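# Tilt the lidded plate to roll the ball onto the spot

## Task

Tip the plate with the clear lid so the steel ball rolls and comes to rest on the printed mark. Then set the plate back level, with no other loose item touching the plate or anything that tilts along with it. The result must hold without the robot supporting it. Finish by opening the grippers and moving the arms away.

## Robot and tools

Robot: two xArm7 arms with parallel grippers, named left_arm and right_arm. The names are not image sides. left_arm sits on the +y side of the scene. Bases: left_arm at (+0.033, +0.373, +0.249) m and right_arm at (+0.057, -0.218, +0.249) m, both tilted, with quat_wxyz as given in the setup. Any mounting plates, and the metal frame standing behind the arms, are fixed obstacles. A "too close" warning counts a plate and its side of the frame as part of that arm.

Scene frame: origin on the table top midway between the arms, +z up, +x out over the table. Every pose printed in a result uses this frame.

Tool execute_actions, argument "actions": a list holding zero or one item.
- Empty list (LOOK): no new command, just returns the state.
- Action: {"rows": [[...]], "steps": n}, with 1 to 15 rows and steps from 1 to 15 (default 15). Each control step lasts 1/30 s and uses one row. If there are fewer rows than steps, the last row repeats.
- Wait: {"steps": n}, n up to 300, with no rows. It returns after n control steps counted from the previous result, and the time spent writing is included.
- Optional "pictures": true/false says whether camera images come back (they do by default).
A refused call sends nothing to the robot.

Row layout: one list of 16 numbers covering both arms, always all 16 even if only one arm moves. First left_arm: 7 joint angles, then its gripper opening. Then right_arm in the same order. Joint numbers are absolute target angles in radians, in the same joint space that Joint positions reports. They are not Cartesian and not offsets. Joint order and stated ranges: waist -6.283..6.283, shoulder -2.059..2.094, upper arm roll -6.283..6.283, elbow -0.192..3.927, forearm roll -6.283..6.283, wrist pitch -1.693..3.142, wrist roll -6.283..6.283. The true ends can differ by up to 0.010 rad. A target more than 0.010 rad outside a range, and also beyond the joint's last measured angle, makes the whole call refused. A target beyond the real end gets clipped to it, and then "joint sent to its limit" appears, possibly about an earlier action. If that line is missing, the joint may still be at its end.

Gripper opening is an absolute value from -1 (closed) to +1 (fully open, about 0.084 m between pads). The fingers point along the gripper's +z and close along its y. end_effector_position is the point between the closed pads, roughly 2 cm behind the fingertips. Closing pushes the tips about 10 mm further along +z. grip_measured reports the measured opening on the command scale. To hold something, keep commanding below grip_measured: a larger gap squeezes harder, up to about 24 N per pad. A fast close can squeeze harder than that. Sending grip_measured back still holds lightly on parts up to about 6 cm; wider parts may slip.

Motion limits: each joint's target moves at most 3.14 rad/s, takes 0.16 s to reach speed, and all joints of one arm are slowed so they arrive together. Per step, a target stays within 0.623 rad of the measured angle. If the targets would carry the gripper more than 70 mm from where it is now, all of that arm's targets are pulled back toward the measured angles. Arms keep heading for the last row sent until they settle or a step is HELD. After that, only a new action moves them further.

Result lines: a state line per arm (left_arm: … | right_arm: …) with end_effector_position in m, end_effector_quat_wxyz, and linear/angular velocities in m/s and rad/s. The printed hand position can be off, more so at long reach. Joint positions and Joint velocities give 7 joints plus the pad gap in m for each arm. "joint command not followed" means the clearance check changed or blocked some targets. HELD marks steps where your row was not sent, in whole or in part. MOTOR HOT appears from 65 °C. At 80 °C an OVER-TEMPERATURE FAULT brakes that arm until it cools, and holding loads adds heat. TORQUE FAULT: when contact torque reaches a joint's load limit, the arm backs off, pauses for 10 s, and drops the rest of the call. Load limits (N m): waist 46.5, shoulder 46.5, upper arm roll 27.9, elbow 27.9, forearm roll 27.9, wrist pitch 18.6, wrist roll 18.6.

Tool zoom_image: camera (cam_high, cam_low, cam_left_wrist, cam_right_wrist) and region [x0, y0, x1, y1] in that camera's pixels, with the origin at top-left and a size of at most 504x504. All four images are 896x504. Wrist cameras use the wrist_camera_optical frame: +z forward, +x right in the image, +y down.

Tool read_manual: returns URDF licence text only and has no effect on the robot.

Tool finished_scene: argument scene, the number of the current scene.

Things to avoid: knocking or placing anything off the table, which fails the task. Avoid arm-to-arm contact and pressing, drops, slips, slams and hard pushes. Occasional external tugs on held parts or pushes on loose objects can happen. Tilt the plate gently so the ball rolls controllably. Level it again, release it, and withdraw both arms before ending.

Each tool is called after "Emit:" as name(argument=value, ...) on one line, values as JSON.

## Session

Emit:
execute_actions(actions=[], pictures=true)

Scene clock: 0.00 s of 4800.00 s.
left_arm: end_effector_position=(+0.4045, +0.2053, +0.3544) grip_measured=+1.00 end_effector_quat_wxyz=(+0.084, -0.534, +0.841, +0.012) end_effector_velocity=(-0.000, -0.000, +0.000) end_effector_angular_velocity=(-0.000, -0.001, -0.003) | right_arm: end_effector_position=(+0.2668, -0.0345, +0.3179) grip_measured=+1.00 end_effector_quat_wxyz=(-0.061, +0.913, +0.119, -0.386) end_effector_velocity=(+0.000, -0.000, -0.000) end_effector_angular_velocity=(+0.000, -0.000, -0.001)
Joint positions: left_arm=[-0.82   0.577 -0.157  1.13   0.886  1.402  0.475  0.084] | right_arm=[ 0.797  0.767  0.033  1.148 -0.026  1.327  0.858  0.084]
Joint velocities: left_arm=[-0.001  0.    -0.001  0.     0.001 -0.     0.001 -0.   ] | right_arm=[-0.001 -0.     0.     0.    -0.001 -0.    -0.     0.   ]

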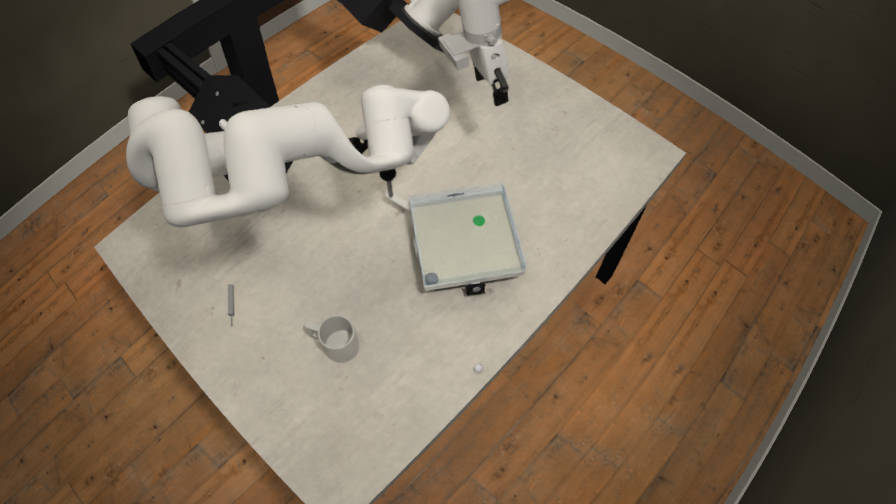

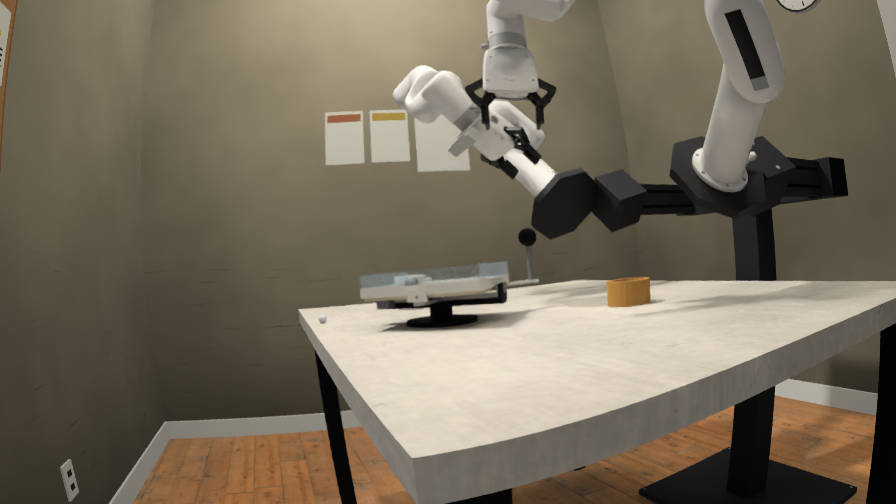

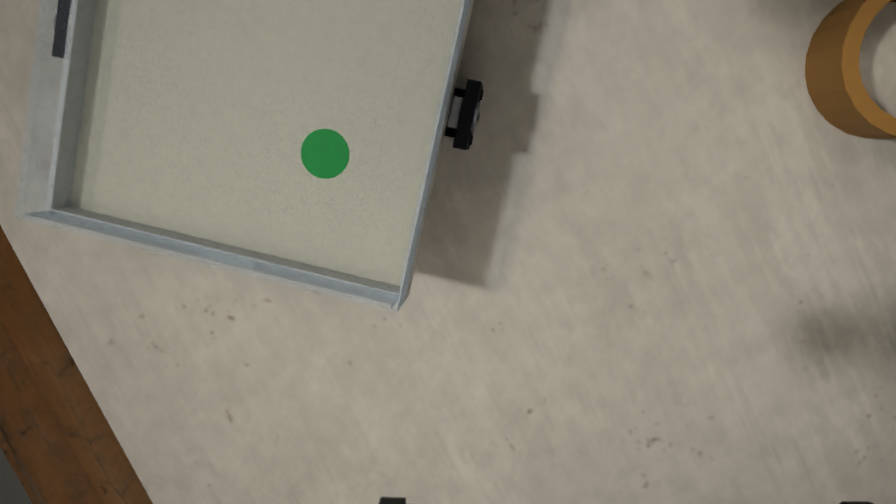

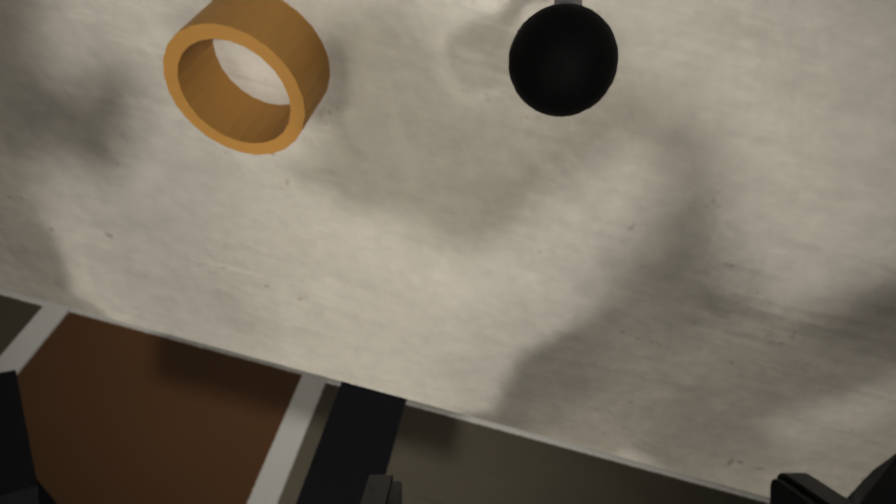

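Emit:
zoom_image(camera="cam_high", region=[340, 140, 560, 320])

Emit:
zoom_image(camera="cam_low", region=[340, 210, 680, 350])

Region (340, 140, 560, 320) of cam_high's 896x504 image, scaled by 2.291, with more detail than that image has; it fills the top 412 rows of this view, and the rest is white.

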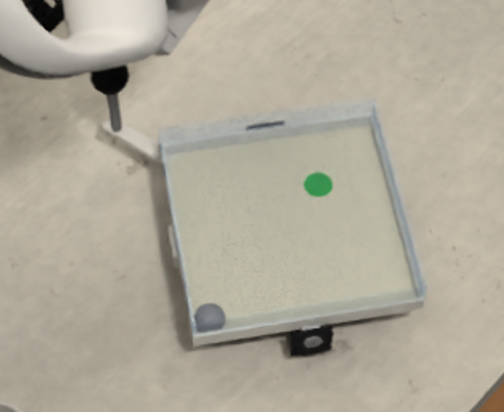

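Region (340, 210, 680, 350) of cam_low's 896x504 image, scaled by 1.482, with more detail than that image has; it fills the top 208 rows of this view, and the rest is white.

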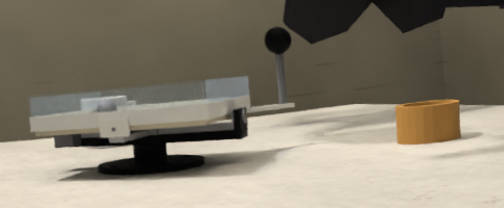

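Emit:
execute_actions(actions=[{"rows": [[-0.82,0.577,-0.157,1.13,0.886,1.402,0.475,1,0.809,0.769,0.031,1.136,-0.064,1.307,0.894,1],[-0.82,0.577,-0.157,1.13,0.886,1.402,0.475,1,0.825,0.772,0.029,1.119,-0.118,1.278,0.945,1],[-0.82,0.577,-0.157,1.13,0.886,1.402,0.475,1,0.843,0.776,0.026,1.099,-0.179,1.245,1.002,1],[-0.82,0.577,-0.157,1.13,0.886,1.402,0.475,1,0.864,0.780,0.023,1.078,-0.248,1.209,1.067,1],[-0.82,0.577,-0.157,1.13,0.886,1.402,0.475,1,0.885,0.784,0.020,1.056,-0.316,1.172,1.132,1],[-0.82,0.577,-0.157,1.13,0.886,1.402,0.475,1,0.906,0.788,0.017,1.034,-0.385,1.135,1.197,1],[-0.82,0.577,-0.157,1.13,0.886,1.402,0.475,1,0.927,0.792,0.015,1.012,-0.454,1.099,1.262,1],[-0.82,0.577,-0.157,1.13,0.886,1.402,0.475,1,0.948,0.796,0.012,0.990,-0.523,1.062,1.327,1],[-0.82,0.577,-0.157,1.13,0.886,1.402,0.475,1,0.969,0.800,0.009,0.968,-0.591,1.025,1.392,1],[-0.82,0.577,-0.157,1.13,0.886,1.402,0.475,1,0.990,0.804,0.006,0.946,-0.660,0.988,1.457,1],[-0.82,0.577,-0.157,1.13,0.886,1.402,0.475,1,1.008,0.808,0.003,0.927,-0.721,0.956,1.515,1],[-0.82,0.577,-0.157,1.13,0.886,1.402,0.475,1,1.021,0.810,0.001,0.913,-0.764,0.933,1.555,1],[-0.82,0.577,-0.157,1.13,0.886,1.402,0.475,1,1.029,0.812,0,0.905,-0.790,0.919,1.580,1]], "steps": 15}], pictures=false)

Emit:
execute_actions(actions=[{"steps": 12}], pictures=true)

Scene clock: 120.50 s of 4800.00 s.
left_arm: end_effector_position=(+0.4044, +0.2053, +0.3543) grip_measured=+1.00 end_effector_quat_wxyz=(+0.084, -0.534, +0.841, +0.012) end_effector_velocity=(-0.000, -0.000, +0.000) end_effector_angular_velocity=(-0.001, -0.001, -0.000) | right_arm: end_effector_position=(+0.2909, -0.0179, +0.2455) grip_measured=+1.00 end_effector_quat_wxyz=(+0.020, +0.995, +0.061, -0.073) end_effector_velocity=(+0.015, +0.113, -0.076) end_effector_angular_velocity=(+0.310, -1.493, -0.040)
Joint positions: left_arm=[-0.82   0.577 -0.157  1.13   0.886  1.402  0.475  0.084] | right_arm=[ 0.981  0.803  0.008  0.955 -0.629  1.006  1.427  0.084]
Joint velocities: left_arm=[ 0.    -0.    -0.001  0.     0.    -0.    -0.     0.   ] | right_arm=[ 0.482  0.098 -0.055 -0.507 -1.554 -0.825  1.459 -0.   ]
Steps of this call (steps 1 to 90: nothing new was sent; then 117.00 s passed at rest; steps 91 to 105: all 15 steps of this action). Readings (joint positions):
91: left_arm=[-0.820 0.577 -0.157 1.130 0.886 1.402 0.475] | right_arm=[0.797 0.767 0.033 1.148 -0.026 1.327 0.859]
92: left_arm=[-0.820 0.577 -0.157 1.130 0.886 1.402 0.475] | right_arm=[0.799 0.767 0.032 1.147 -0.031 1.324 0.864]
94: left_arm=[-0.820 0.577 -0.157 1.130 0.886 1.402 0.475] | right_arm=[0.808 0.768 0.030 1.138 -0.063 1.306 0.894]
98: left_arm=[-0.820 0.577 -0.157 1.130 0.886 1.402 0.475] | right_arm=[0.855 0.778 0.024 1.087 -0.220 1.223 1.041]
105: the state above

Scene clock: 120.90 s of 4800.00 s.
left_arm: end_effector_position=(+0.4044, +0.2053, +0.3543) grip_measured=+1.00 end_effector_quat_wxyz=(+0.084, -0.534, +0.841, +0.012) end_effector_velocity=(+0.000, -0.000, -0.000) end_effector_angular_velocity=(-0.001, -0.001, +0.001) | right_arm: end_effector_position=(+0.2924, -0.0050, +0.2401) grip_measured=+1.00 end_effector_quat_wxyz=(+0.000, +0.998, +0.057, -0.001) end_effector_velocity=(-0.003, +0.002, -0.001) end_effector_angular_velocity=(+0.006, -0.020, +0.010)
Joint positions: left_arm=[-0.82   0.577 -0.157  1.13   0.886  1.402  0.475  0.084] | right_arm=[ 1.028  0.811 -0.001  0.906 -0.788  0.92   1.578  0.084]
Joint velocities: left_arm=[-0.    -0.     0.001  0.     0.    -0.001 -0.     0.   ] | right_arm=[ 0.009  0.003  0.003 -0.01  -0.024 -0.011  0.02   0.   ]
Steps of this call (steps 1 to 12: the robot went on to your last target). Readings (joint positions):
1: left_arm=[-0.820 0.577 -0.157 1.130 0.886 1.402 0.475] | right_arm=[0.996 0.806 0.007 0.940 -0.676 0.981 1.471]
2: left_arm=[-0.820 0.577 -0.157 1.130 0.886 1.402 0.475] | right_arm=[1.007 0.809 0.006 0.928 -0.712 0.961 1.505]
4: left_arm=[-0.820 0.577 -0.157 1.130 0.886 1.402 0.475] | right_arm=[1.019 0.811 0.004 0.915 -0.754 0.939 1.545]
8: left_arm=[-0.820 0.577 -0.157 1.130 0.886 1.402 0.475] | right_arm=[1.026 0.811 -0.001 0.909 -0.781 0.924 1.572]
12: the state above

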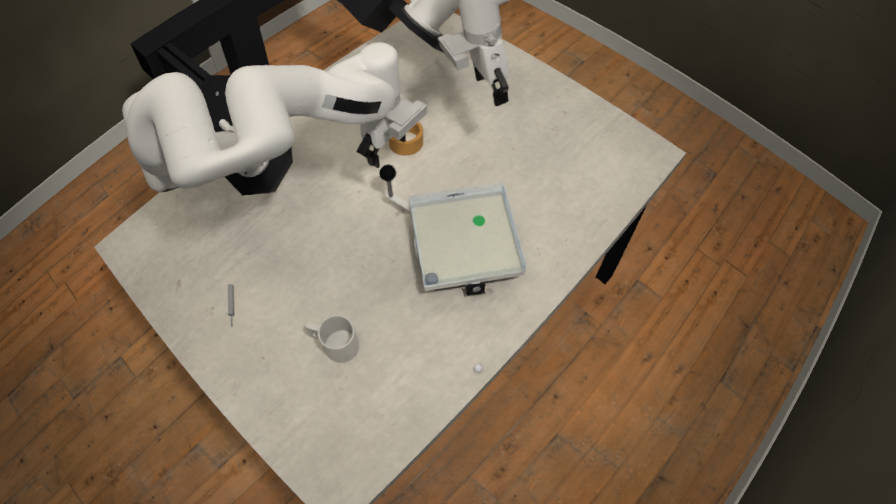

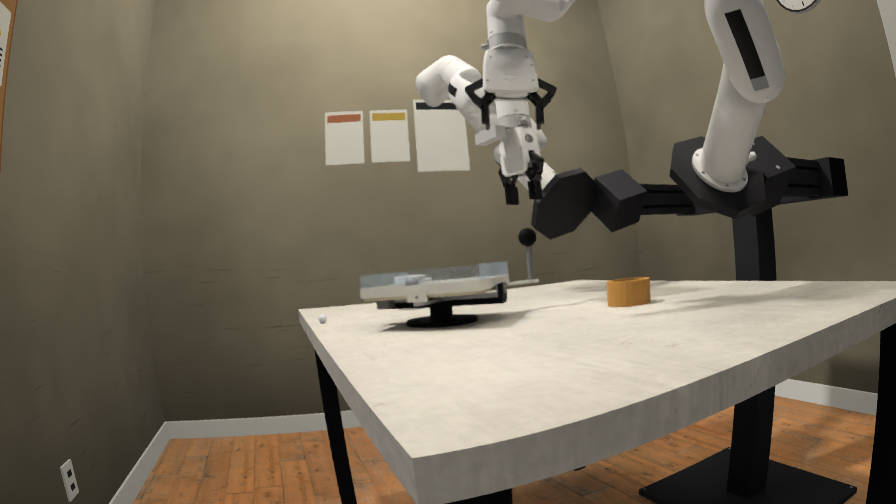

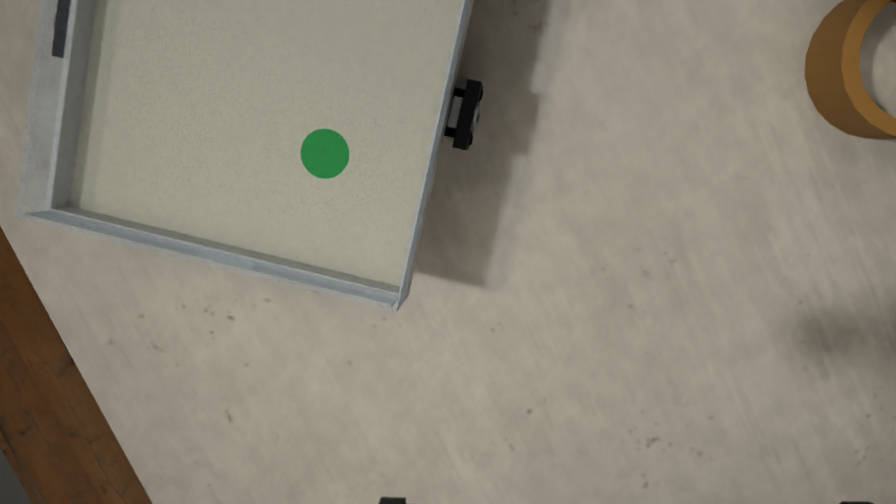

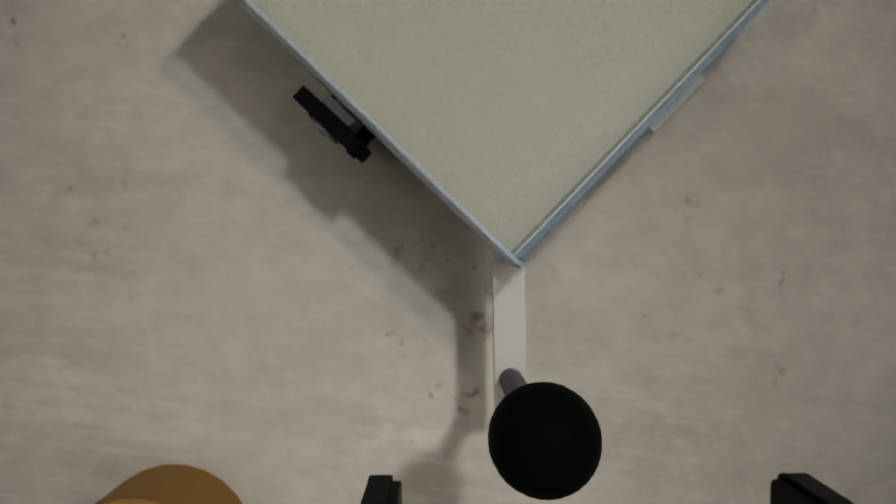

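Emit:
execute_actions(actions=[{"rows": [[-0.82,0.577,-0.157,1.13,0.886,1.402,0.475,1,1.020,0.820,0,0.906,-0.803,0.915,1.587,1],[-0.82,0.577,-0.157,1.13,0.886,1.402,0.475,1,1.008,0.831,0,0.907,-0.822,0.909,1.597,1],[-0.82,0.577,-0.157,1.13,0.886,1.402,0.475,1,0.993,0.845,0,0.909,-0.845,0.901,1.609,1],[-0.82,0.577,-0.157,1.13,0.886,1.402,0.475,1,0.976,0.860,0,0.911,-0.871,0.892,1.623,1],[-0.82,0.577,-0.157,1.13,0.886,1.402,0.475,1,0.958,0.876,0,0.912,-0.898,0.883,1.637,1],[-0.82,0.577,-0.157,1.13,0.886,1.402,0.475,1,0.940,0.893,0,0.914,-0.925,0.874,1.651,1],[-0.82,0.577,-0.157,1.13,0.886,1.402,0.475,1,0.922,0.909,0,0.916,-0.953,0.865,1.666,1],[-0.82,0.577,-0.157,1.13,0.886,1.402,0.475,1,0.904,0.925,0,0.918,-0.980,0.856,1.680,1],[-0.82,0.577,-0.157,1.13,0.886,1.402,0.475,1,0.887,0.941,0,0.920,-1.006,0.848,1.694,1],[-0.82,0.577,-0.157,1.13,0.886,1.402,0.475,1,0.872,0.954,0,0.921,-1.028,0.840,1.706,1],[-0.82,0.577,-0.157,1.13,0.886,1.402,0.475,1,0.862,0.963,0,0.922,-1.043,0.835,1.714,1],[-0.82,0.577,-0.157,1.13,0.886,1.402,0.475,1,0.8553,0.9695,0,0.9231,-1.0538,0.8319,1.7191,1]], "steps": 15}], pictures=false)

Emit:
execute_actions(actions=[{"rows": [[-0.82,0.577,-0.157,1.13,0.886,1.402,0.475,1,0.8553,0.9695,0,0.9231,-1.0538,0.8319,1.7191,0.8],[-0.82,0.577,-0.157,1.13,0.886,1.402,0.475,1,0.8553,0.9695,0,0.9231,-1.0538,0.8319,1.7191,0.6],[-0.82,0.577,-0.157,1.13,0.886,1.402,0.475,1,0.8553,0.9695,0,0.9231,-1.0538,0.8319,1.7191,0.45],[-0.82,0.577,-0.157,1.13,0.886,1.402,0.475,1,0.8553,0.9695,0,0.9231,-1.0538,0.8319,1.7191,0.3],[-0.82,0.577,-0.157,1.13,0.886,1.402,0.475,1,0.8553,0.9695,0,0.9231,-1.0538,0.8319,1.7191,0.2],[-0.82,0.577,-0.157,1.13,0.886,1.402,0.475,1,0.8553,0.9695,0,0.9231,-1.0538,0.8319,1.7191,0.12],[-0.82,0.577,-0.157,1.13,0.886,1.402,0.475,1,0.8553,0.9695,0,0.9231,-1.0538,0.8319,1.7191,0.06],[-0.82,0.577,-0.157,1.13,0.886,1.402,0.475,1,0.8553,0.9695,0,0.9231,-1.0538,0.8319,1.7191,0.0],[-0.82,0.577,-0.157,1.13,0.886,1.402,0.475,1,0.8553,0.9695,0,0.9231,-1.0538,0.8319,1.7191,-0.05],[-0.82,0.577,-0.157,1.13,0.886,1.402,0.475,1,0.8553,0.9695,0,0.9231,-1.0538,0.8319,1.7191,-0.1],[-0.82,0.577,-0.157,1.13,0.886,1.402,0.475,1,0.8553,0.9695,0,0.9231,-1.0538,0.8319,1.7191,-0.15],[-0.82,0.577,-0.157,1.13,0.886,1.402,0.475,1,0.8553,0.9695,0,0.9231,-1.0538,0.8319,1.7191,-0.2],[-0.82,0.577,-0.157,1.13,0.886,1.402,0.475,1,0.8553,0.9695,0,0.9231,-1.0538,0.8319,1.7191,-0.25],[-0.82,0.577,-0.157,1.13,0.886,1.402,0.475,1,0.8553,0.9695,0,0.9231,-1.0538,0.8319,1.7191,-0.3]], "steps": 15}], pictures=false)

Emit:
execute_actions(actions=[{"steps": 15}], pictures=true)

Emit:
zoom_image(camera="cam_high", region=[380, 160, 560, 310])

Scene clock: 241.40 s of 4800.00 s.
left_arm: end_effector_position=(+0.4044, +0.2053, +0.3543) grip_measured=+1.00 end_effector_quat_wxyz=(+0.084, -0.534, +0.841, +0.012) end_effector_velocity=(+0.000, +0.000, -0.000) end_effector_angular_velocity=(+0.000, +0.000, +0.001) | right_arm: end_effector_position=(+0.2973, -0.0065, +0.1651) grip_measured=+1.00 end_effector_quat_wxyz=(+0.003, +0.998, +0.058, -0.001) end_effector_velocity=(-0.015, -0.007, -0.111) end_effector_angular_velocity=(+0.002, +0.034, +0.021)
Joint positions: left_arm=[-0.82   0.577 -0.157  1.13   0.886  1.402  0.475  0.084] | right_arm=[ 0.874  0.953 -0.002  0.919 -1.023  0.842  1.703  0.084]
Joint velocities: left_arm=[ 0.001 -0.     0.001  0.     0.    -0.    -0.    -0.   ] | right_arm=[-0.227  0.209 -0.004  0.013 -0.337 -0.109  0.178  0.   ]
Steps of this call (steps 1 to 30: the robot went on to your last target; steps 31 to 100: nothing new was sent; then 116.67 s passed at rest; steps 101 to 115: all 15 steps of this action). Readings (joint positions):
101: left_arm=[-0.820 0.577 -0.157 1.130 0.886 1.402 0.475] | right_arm=[1.029 0.812 0.000 0.905 -0.790 0.919 1.580]
102: left_arm=[-0.820 0.577 -0.157 1.130 0.886 1.402 0.475] | right_arm=[1.028 0.813 0.000 0.905 -0.792 0.918 1.581]
104: left_arm=[-0.820 0.577 -0.157 1.130 0.886 1.402 0.475] | right_arm=[1.019 0.821 0.001 0.907 -0.806 0.913 1.589]
108: left_arm=[-0.820 0.577 -0.157 1.130 0.886 1.402 0.475] | right_arm=[0.974 0.862 0.000 0.911 -0.875 0.891 1.625]
115: the state above

Scene clock: 241.90 s of 4800.00 s.
left_arm: end_effector_position=(+0.4044, +0.2053, +0.3543) grip_measured=+1.00 end_effector_quat_wxyz=(+0.084, -0.534, +0.841, +0.012) end_effector_velocity=(-0.000, -0.001, +0.001) end_effector_angular_velocity=(-0.002, -0.000, +0.000) | right_arm: end_effector_position=(+0.2964, -0.0057, +0.1574) grip_measured=-0.12 end_effector_quat_wxyz=(+0.001, +0.998, +0.059, -0.001) end_effector_velocity=(+0.001, +0.001, +0.000) end_effector_angular_velocity=(+0.004, -0.002, +0.001)
Joint positions: left_arm=[-0.82   0.577 -0.157  1.13   0.886  1.402  0.475  0.084] | right_arm=[ 0.855  0.969 -0.     0.922 -1.053  0.833  1.719  0.039]
Joint velocities: left_arm=[-0.     0.    -0.001  0.001 -0.001 -0.001 -0.001 -0.   ] | right_arm=[-0.001  0.001  0.001  0.002 -0.005 -0.002  0.001  0.   ]
Steps of this call (steps 1 to 15: all 15 steps of this action). Readings (joint positions):
1: left_arm=[-0.820 0.577 -0.157 1.130 0.886 1.402 0.475] | right_arm=[0.867 0.959 -0.002 0.920 -1.033 0.839 1.708]
2: left_arm=[-0.820 0.577 -0.157 1.130 0.886 1.402 0.475] | right_arm=[0.864 0.962 -0.001 0.921 -1.039 0.837 1.711]
4: left_arm=[-0.820 0.577 -0.157 1.130 0.886 1.402 0.475] | right_arm=[0.860 0.966 0.000 0.922 -1.047 0.834 1.715]
8: left_arm=[-0.820 0.577 -0.157 1.130 0.886 1.402 0.475] | right_arm=[0.857 0.968 0.001 0.923 -1.052 0.832 1.718]
15: the state above

Scene clock: 242.40 s of 4800.00 s.
left_arm: end_effector_position=(+0.4044, +0.2053, +0.3543) grip_measured=+1.00 end_effector_quat_wxyz=(+0.084, -0.534, +0.841, +0.012) end_effector_velocity=(+0.000, -0.000, +0.000) end_effector_angular_velocity=(-0.001, -0.001, -0.001) | right_arm: end_effector_position=(+0.2965, -0.0053, +0.1575) grip_measured=-0.12 end_effector_quat_wxyz=(+0.001, +0.998, +0.059, -0.001) end_effector_velocity=(-0.000, +0.001, +0.000) end_effector_angular_velocity=(+0.002, +0.000, -0.000)
Joint positions: left_arm=[-0.82   0.577 -0.157  1.13   0.886  1.402  0.475  0.084] | right_arm=[ 0.855  0.97  -0.     0.922 -1.054  0.832  1.719  0.039]
Joint velocities: left_arm=[-0.001  0.    -0.     0.001  0.001 -0.     0.     0.   ] | right_arm=[-0.    -0.     0.001  0.    -0.    -0.002  0.     0.   ]
Steps of this call (steps 1 to 15: the robot went on to your last target). Readings (joint positions):
1: left_arm=[-0.820 0.577 -0.157 1.130 0.886 1.402 0.475] | right_arm=[0.855 0.969 -0.000 0.922 -1.053 0.833 1.719]
2: left_arm=[-0.820 0.577 -0.157 1.130 0.886 1.402 0.475] | right_arm=[0.855 0.969 -0.000 0.922 -1.053 0.833 1.719]
4: left_arm=[-0.820 0.577 -0.157 1.130 0.886 1.402 0.475] | right_arm=[0.855 0.970 -0.000 0.922 -1.053 0.833 1.719]
8: left_arm=[-0.820 0.577 -0.157 1.130 0.886 1.402 0.475] | right_arm=[0.855 0.970 -0.000 0.922 -1.054 0.833 1.719]
15: the state above
All arms were judged still, so your last target was given up. Only a new action makes them travel on or press farther. Fingers that are still opening or closing keep moving.

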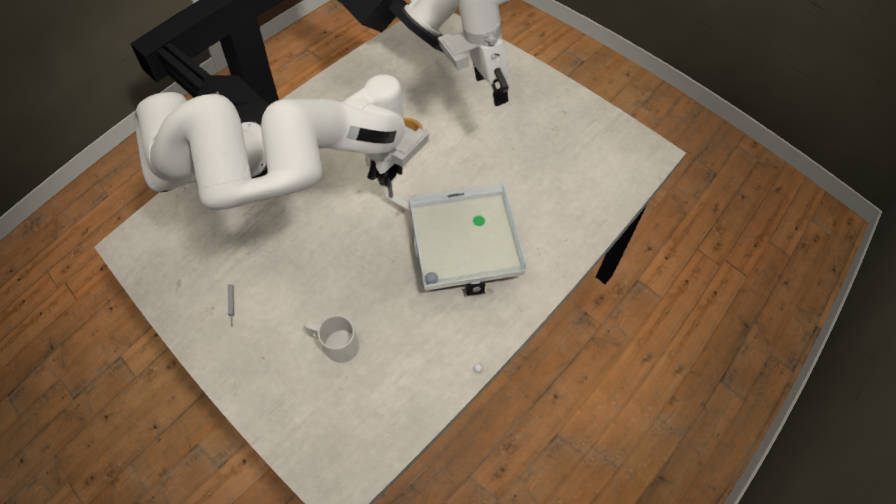

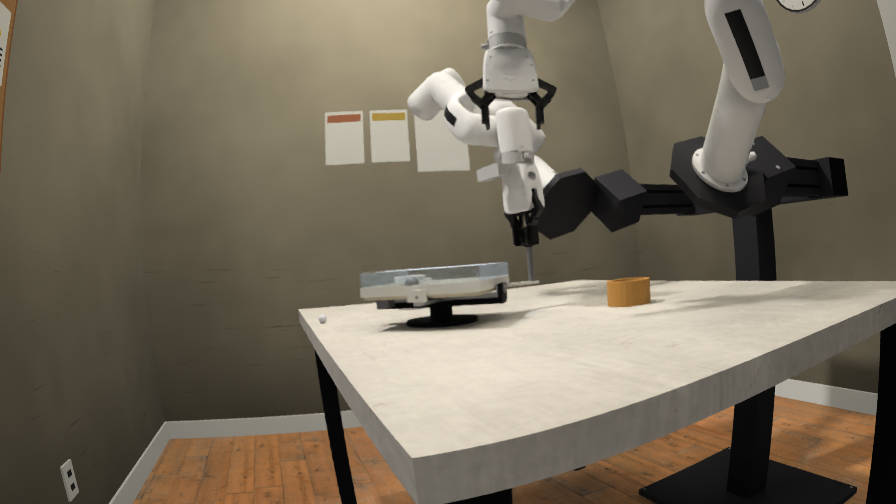

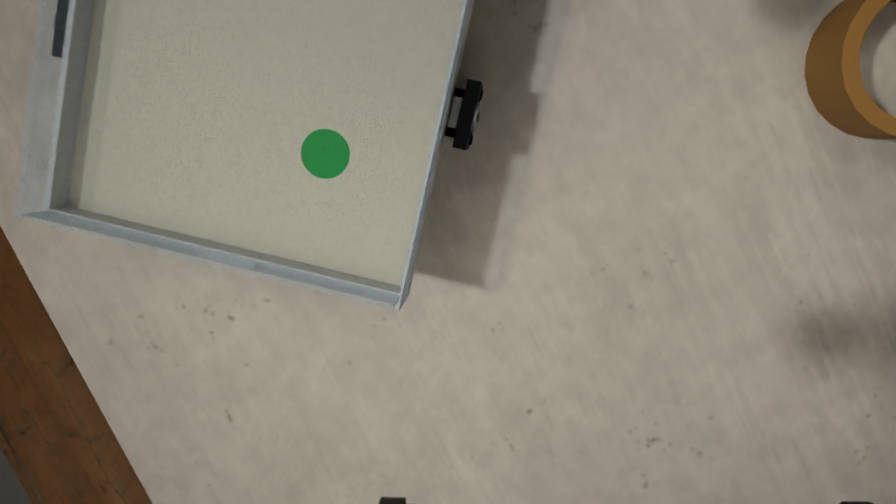

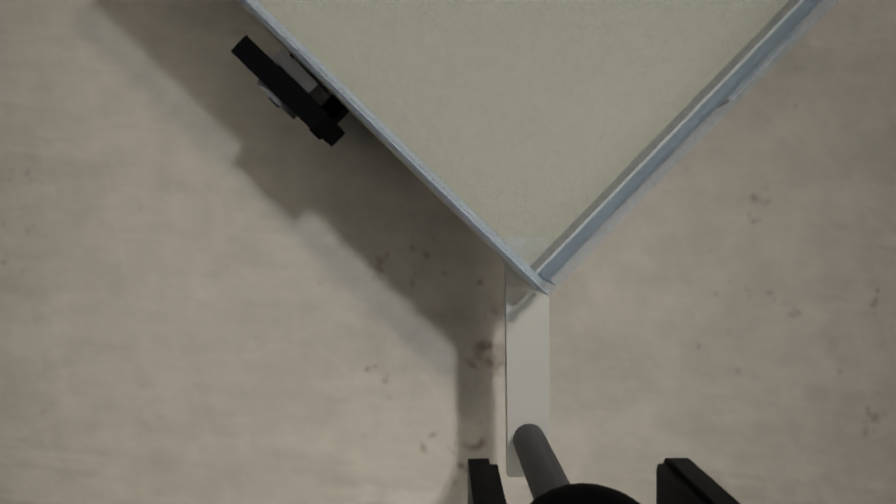

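Region (380, 160, 560, 310) of cam_high's 896x504 image, scaled by 2.800, with more detail than that image has.

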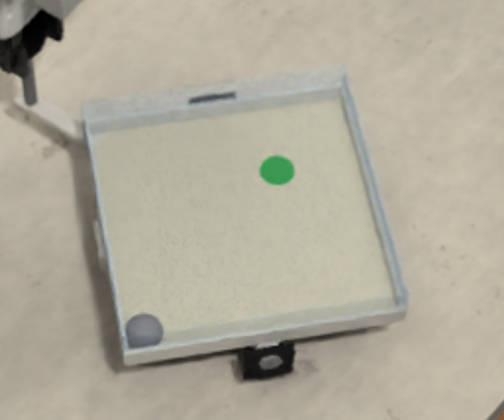

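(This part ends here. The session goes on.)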